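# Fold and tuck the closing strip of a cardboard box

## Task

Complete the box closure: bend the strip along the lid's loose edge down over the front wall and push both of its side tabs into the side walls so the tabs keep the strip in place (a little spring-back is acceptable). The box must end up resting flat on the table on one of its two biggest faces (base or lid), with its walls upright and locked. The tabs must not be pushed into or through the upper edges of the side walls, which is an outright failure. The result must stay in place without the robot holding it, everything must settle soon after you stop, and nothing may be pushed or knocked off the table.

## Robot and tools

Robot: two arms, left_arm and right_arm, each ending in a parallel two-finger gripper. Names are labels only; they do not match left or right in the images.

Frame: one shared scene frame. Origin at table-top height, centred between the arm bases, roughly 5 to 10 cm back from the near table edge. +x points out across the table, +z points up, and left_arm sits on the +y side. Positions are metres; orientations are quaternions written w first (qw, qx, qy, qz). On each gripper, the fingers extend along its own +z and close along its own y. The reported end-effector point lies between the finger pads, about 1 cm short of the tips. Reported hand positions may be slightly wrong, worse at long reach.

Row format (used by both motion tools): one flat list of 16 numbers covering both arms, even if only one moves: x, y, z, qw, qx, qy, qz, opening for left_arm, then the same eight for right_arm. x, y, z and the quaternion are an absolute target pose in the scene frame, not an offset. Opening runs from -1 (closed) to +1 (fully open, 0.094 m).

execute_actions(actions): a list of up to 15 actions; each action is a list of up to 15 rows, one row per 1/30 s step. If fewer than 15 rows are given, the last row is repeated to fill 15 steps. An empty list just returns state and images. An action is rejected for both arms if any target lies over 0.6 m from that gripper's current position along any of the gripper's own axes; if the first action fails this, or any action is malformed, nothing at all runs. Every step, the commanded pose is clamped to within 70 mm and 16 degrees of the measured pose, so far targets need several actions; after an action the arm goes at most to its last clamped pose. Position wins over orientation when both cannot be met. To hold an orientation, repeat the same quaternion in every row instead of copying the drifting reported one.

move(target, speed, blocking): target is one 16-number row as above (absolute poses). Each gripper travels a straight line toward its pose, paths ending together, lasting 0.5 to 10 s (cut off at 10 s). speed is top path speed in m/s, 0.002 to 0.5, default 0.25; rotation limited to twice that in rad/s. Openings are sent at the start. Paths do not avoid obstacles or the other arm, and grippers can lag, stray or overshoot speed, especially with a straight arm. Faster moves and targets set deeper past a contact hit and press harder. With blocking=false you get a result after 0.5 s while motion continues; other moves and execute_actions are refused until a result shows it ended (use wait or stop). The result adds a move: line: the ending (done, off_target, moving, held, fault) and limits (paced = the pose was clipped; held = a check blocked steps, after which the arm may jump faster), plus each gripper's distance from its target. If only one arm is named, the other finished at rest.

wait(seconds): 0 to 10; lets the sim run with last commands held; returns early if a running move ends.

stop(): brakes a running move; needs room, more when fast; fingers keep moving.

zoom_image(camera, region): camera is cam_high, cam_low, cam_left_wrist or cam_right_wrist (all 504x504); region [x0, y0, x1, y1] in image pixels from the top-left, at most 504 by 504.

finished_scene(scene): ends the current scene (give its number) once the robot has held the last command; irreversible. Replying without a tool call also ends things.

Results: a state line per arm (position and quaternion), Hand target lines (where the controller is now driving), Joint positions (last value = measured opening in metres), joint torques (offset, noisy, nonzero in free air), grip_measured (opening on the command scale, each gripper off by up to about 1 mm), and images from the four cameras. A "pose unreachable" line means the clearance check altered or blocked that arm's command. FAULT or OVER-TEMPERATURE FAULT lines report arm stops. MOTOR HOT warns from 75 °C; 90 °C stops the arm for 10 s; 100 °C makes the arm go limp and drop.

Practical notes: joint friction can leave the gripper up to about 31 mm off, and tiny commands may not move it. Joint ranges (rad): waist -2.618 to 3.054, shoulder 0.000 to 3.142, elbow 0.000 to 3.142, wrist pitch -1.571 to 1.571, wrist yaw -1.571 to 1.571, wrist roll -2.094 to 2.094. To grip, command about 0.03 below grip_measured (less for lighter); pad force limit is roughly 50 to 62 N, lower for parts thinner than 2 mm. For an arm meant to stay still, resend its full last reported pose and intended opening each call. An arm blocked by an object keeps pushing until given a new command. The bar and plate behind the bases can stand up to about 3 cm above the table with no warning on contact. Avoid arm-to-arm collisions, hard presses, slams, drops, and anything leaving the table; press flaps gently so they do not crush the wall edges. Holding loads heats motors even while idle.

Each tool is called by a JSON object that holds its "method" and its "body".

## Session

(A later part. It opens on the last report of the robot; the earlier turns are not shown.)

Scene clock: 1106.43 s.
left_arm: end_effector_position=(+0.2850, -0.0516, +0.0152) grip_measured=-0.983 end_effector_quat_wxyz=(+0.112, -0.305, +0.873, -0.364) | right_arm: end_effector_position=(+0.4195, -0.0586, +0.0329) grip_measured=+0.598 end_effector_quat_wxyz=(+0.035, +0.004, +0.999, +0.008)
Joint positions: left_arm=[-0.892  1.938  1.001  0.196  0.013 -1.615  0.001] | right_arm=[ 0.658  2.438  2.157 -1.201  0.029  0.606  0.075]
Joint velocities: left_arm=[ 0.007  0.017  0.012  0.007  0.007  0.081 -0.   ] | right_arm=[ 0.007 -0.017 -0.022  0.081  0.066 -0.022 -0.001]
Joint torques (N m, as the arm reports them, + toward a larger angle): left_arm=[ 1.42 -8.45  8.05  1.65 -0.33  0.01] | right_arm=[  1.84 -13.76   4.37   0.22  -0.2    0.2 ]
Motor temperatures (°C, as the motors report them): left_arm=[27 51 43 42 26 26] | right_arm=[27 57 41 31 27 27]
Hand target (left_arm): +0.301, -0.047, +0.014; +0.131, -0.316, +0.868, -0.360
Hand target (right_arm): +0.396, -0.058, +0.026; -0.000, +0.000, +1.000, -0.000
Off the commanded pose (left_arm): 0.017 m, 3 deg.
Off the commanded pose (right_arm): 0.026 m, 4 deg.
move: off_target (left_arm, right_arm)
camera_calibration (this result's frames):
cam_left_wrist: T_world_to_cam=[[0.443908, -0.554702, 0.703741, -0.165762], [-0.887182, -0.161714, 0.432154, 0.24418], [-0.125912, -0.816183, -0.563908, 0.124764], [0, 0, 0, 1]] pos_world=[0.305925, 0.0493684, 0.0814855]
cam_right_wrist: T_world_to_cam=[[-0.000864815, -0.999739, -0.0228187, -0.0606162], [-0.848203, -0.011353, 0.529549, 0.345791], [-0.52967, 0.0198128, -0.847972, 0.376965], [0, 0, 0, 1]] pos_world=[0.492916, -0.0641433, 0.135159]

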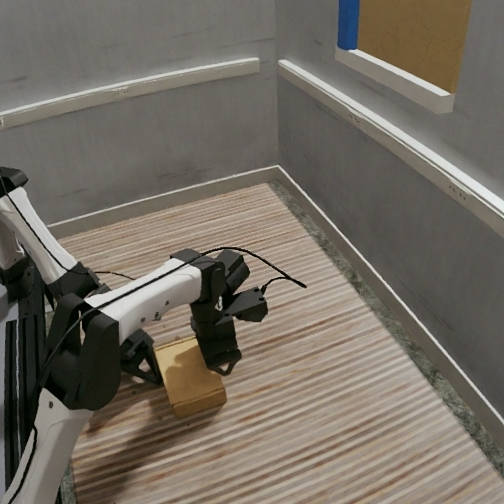

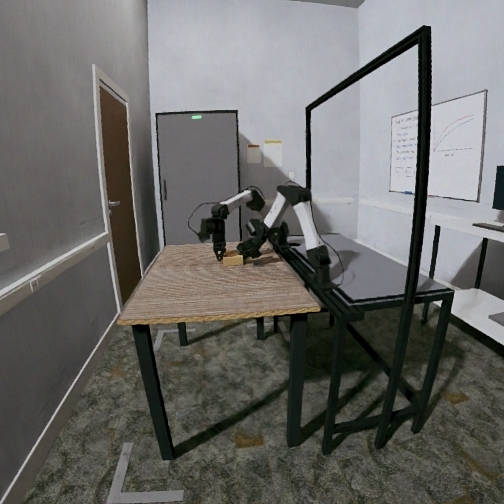

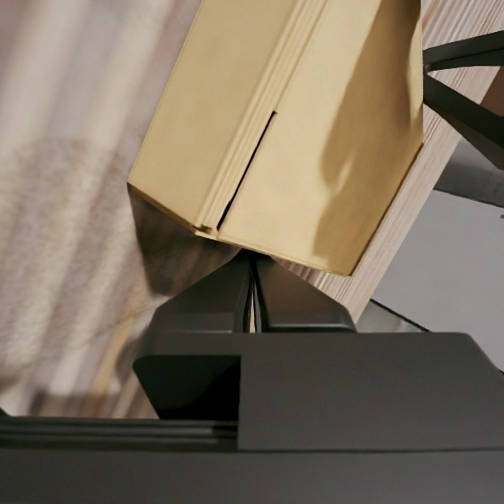

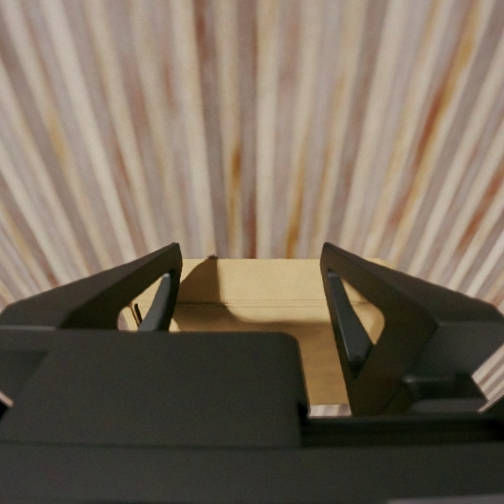

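{"method": "move", "body": {"target": [0.318,-0.048,0.016,0.131,-0.316,0.868,-0.36,-1, 0.38,-0.058,0.025,0,0,1,0,0.6], "speed": 0.03}}

{"method": "zoom_image", "body": {"camera": "cam_left_wrist", "region": [80,100,380,300]}}

Scene clock: 1111.93 s.
left_arm: end_effector_position=(+0.2907, -0.0535, +0.0150) grip_measured=-0.984 end_effector_quat_wxyz=(+0.098, -0.298, +0.879, -0.360) | right_arm: end_effector_position=(+0.4218, -0.0593, +0.0395) grip_measured=+0.598 end_effector_quat_wxyz=(+0.066, +0.012, +0.998, +0.011)
Joint positions: left_arm=[-0.869  1.955  1.043  0.153  0.059 -1.593  0.001] | right_arm=[ 0.666  2.375  2.064 -1.118  0.062  0.626  0.075]
Joint velocities: left_arm=[ 0.012 -0.012  0.012 -0.095 -0.037  0.022 -0.001] | right_arm=[ 0.012 -0.012  0.002  0.051 -0.037 -0.081 -0.001]
Joint torques (N m, as the arm reports them, + toward a larger angle): left_arm=[ 2.4  -8.47  8.58  1.79 -0.49  0.04] | right_arm=[  2.64 -13.16   3.89   0.03  -0.39   0.2 ]
Motor temperatures (°C, as the motors report them): left_arm=[27 51 43 42 26 26] | right_arm=[27 58 41 31 27 27]
Hand target (left_arm): +0.317, -0.046, +0.017; +0.130, -0.316, +0.868, -0.360
Hand target (right_arm): +0.382, -0.058, +0.026; +0.001, +0.002, +1.000, -0.001
Off the commanded pose (left_arm): 0.028 m, 5 deg.
Off the commanded pose (right_arm): 0.044 m, 8 deg.
move: off_target (left_arm, right_arm)
camera_calibration (this result's frames):
cam_left_wrist: T_world_to_cam=[[0.44675, -0.568962, 0.690432, -0.17052], [-0.880326, -0.141977, 0.452623, 0.247784], [-0.1595, -0.810015, -0.564301, 0.133932], [0, 0, 0, 1]] pos_world=[0.315672, 0.0466472, 0.0811573]
cam_right_wrist: T_world_to_cam=[[-0.0149982, -0.999477, -0.0286626, -0.0549585], [-0.879352, -0.000459903, 0.476172, 0.360145], [-0.475936, 0.0323462, -0.878885, 0.363022], [0, 0, 0, 1]] pos_world=[0.488646, -0.0665065, 0.145989]

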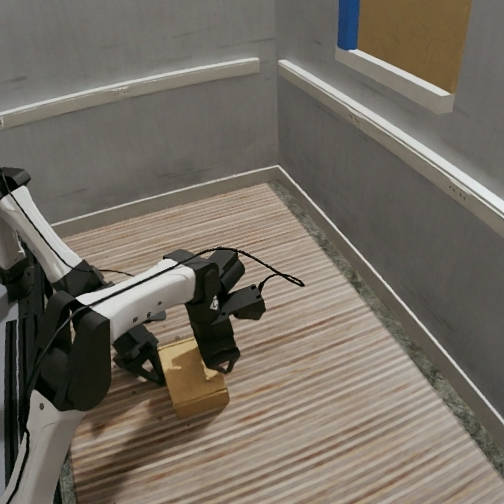

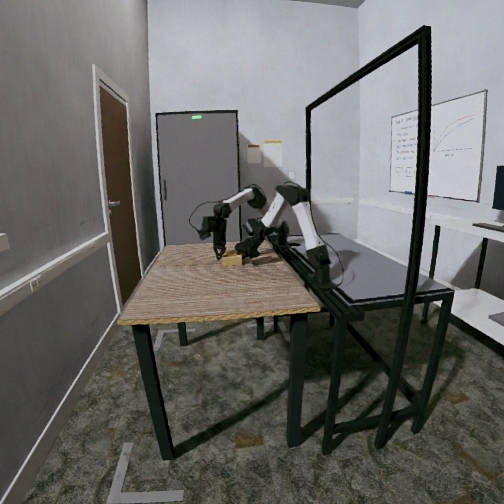

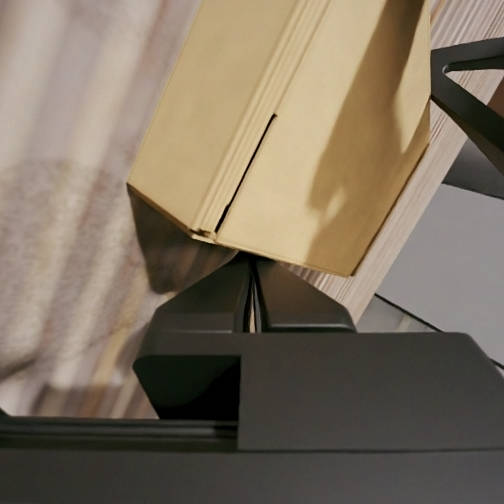

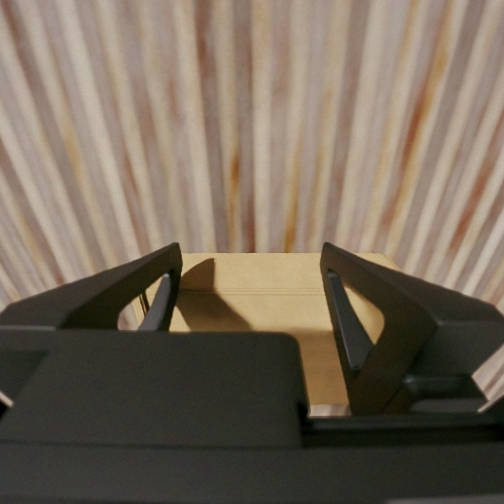

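Region (80, 100, 380, 300) of cam_left_wrist's 504x504 image, scaled by 1.680, with more detail than that image has.

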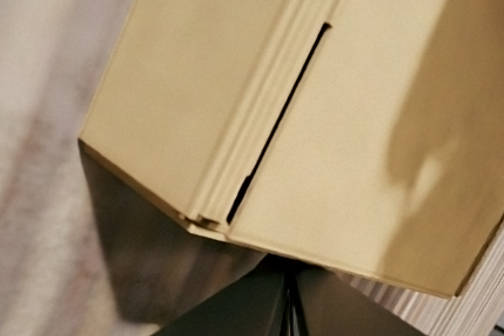

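Release gradually.

{"method": "execute_actions", "body": {"actions": [[[0.310,-0.05,0.017,0.131,-0.316,0.868,-0.36,-1, 0.39,-0.058,0.025,0,0,1,0,0.6]],[[0.302,-0.051,0.018,0.131,-0.316,0.868,-0.36,-1, 0.40,-0.058,0.025,0,0,1,0,0.6]],[[0.296,-0.052,0.019,0.131,-0.316,0.868,-0.36,-1, 0.41,-0.058,0.025,0,0,1,0,0.6]],[[0.291,-0.052,0.02,0.131,-0.316,0.868,-0.36,-1, 0.416,-0.058,0.025,0,0,1,0,0.6]],[[0.287,-0.052,0.02,0.131,-0.316,0.868,-0.36,-1, 0.42,-0.058,0.025,0,0,1,0,0.6]],[[0.283,-0.052,0.02,0.131,-0.316,0.868,-0.36,-1, 0.422,-0.058,0.025,0,0,1,0,0.6]],[[0.279,-0.052,0.02,0.131,-0.316,0.868,-0.36,-1, 0.422,-0.058,0.025,0,0,1,0,0.6]],[[0.274,-0.052,0.022,0.131,-0.316,0.868,-0.36,-1, 0.422,-0.058,0.025,0,0,1,0,0.6]],[[0.265,-0.052,0.024,0.131,-0.316,0.868,-0.36,-1, 0.43,-0.058,0.025,0,0,1,0,0.6]]]}}

Scene clock: 1123.00 s.
left_arm: end_effector_position=(+0.2665, -0.0555, +0.0179) grip_measured=-0.984 end_effector_quat_wxyz=(+0.126, -0.313, +0.872, -0.355) | right_arm: end_effector_position=(+0.4285, -0.0578, +0.0258) grip_measured=+0.598 end_effector_quat_wxyz=(+0.005, +0.002, +1.000, -0.001)
Joint positions: left_arm=[-0.957  1.91   0.983  0.174 -0.071 -1.661  0.001] | right_arm=[ 0.643  2.59   2.415 -1.368  0.01   0.588  0.075]
Joint velocities: left_arm=[ 0.007 -0.022 -0.002  0.007 -0.037 -0.095 -0.001] | right_arm=[ 0.007  0.007  0.022  0.037  0.007  0.066 -0.   ]
Joint torques (N m, as the arm reports them, + toward a larger angle): left_arm=[ -0.7  -11.92   5.25   1.65  -0.19  -0.12] | right_arm=[ -0.47 -12.92   8.82   0.34  -0.01  -0.02]
Motor temperatures (°C, as the motors report them): left_arm=[27 52 44 43 26 26] | right_arm=[27 59 41 31 27 27]
Hand target (left_arm): +0.265, -0.052, +0.024; +0.131, -0.316, +0.868, -0.360
Hand target (right_arm): +0.430, -0.058, +0.025; +0.001, +0.000, +1.000, +0.000
Off the commanded pose (left_arm): 0.007 m, 1 deg.
Off the commanded pose (right_arm): 0.002 m, 1 deg.
camera_calibration (this result's frames):
cam_left_wrist: T_world_to_cam=[[0.449055, -0.558857, 0.697157, -0.163072], [-0.888261, -0.194817, 0.415979, 0.224764], [-0.0966548, -0.806055, -0.583894, 0.113911], [0, 0, 0, 1]] pos_world=[0.283887, 0.0444725, 0.0867018]
cam_right_wrist: T_world_to_cam=[[0.0022394, -0.999992, -0.00320294, -0.0618152], [-0.813929, -0.00368349, 0.580952, 0.341636], [-0.58096, 0.00130598, -0.813931, 0.395631], [0, 0, 0, 1]] pos_world=[0.508051, -0.061073, 0.123344]

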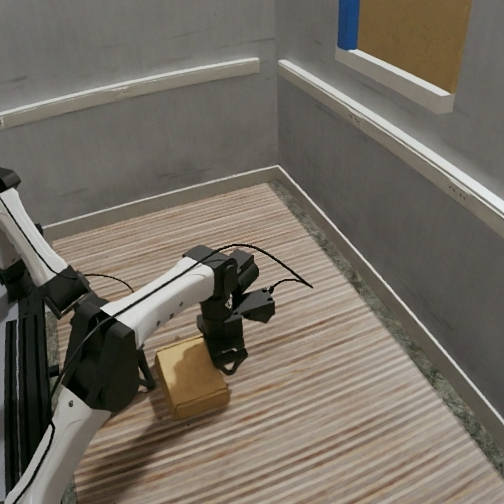

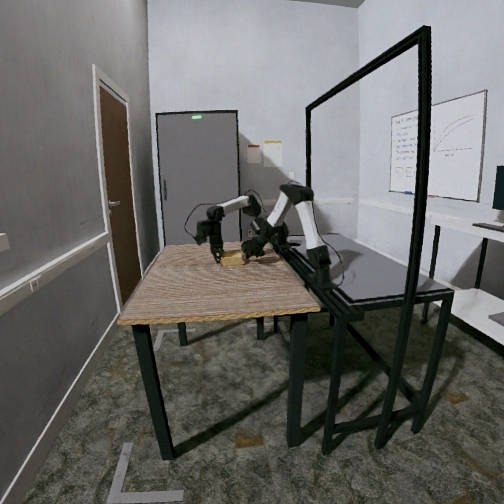

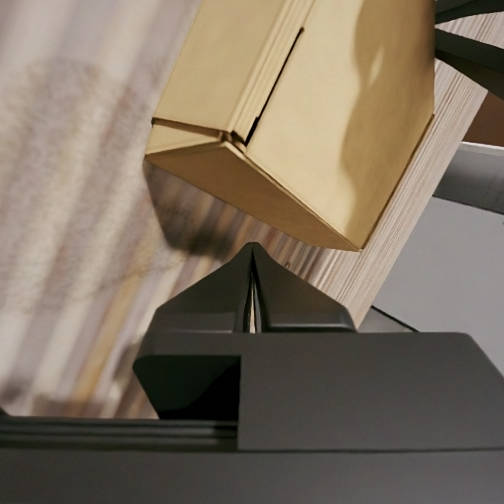

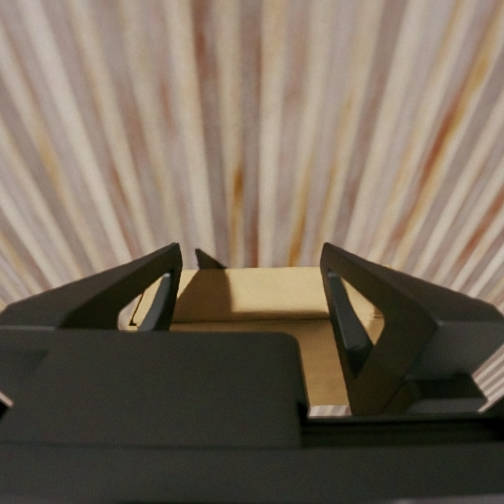

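{"method": "finished_scene", "body": {"scene": 2}}

The scene is finished: the task was done.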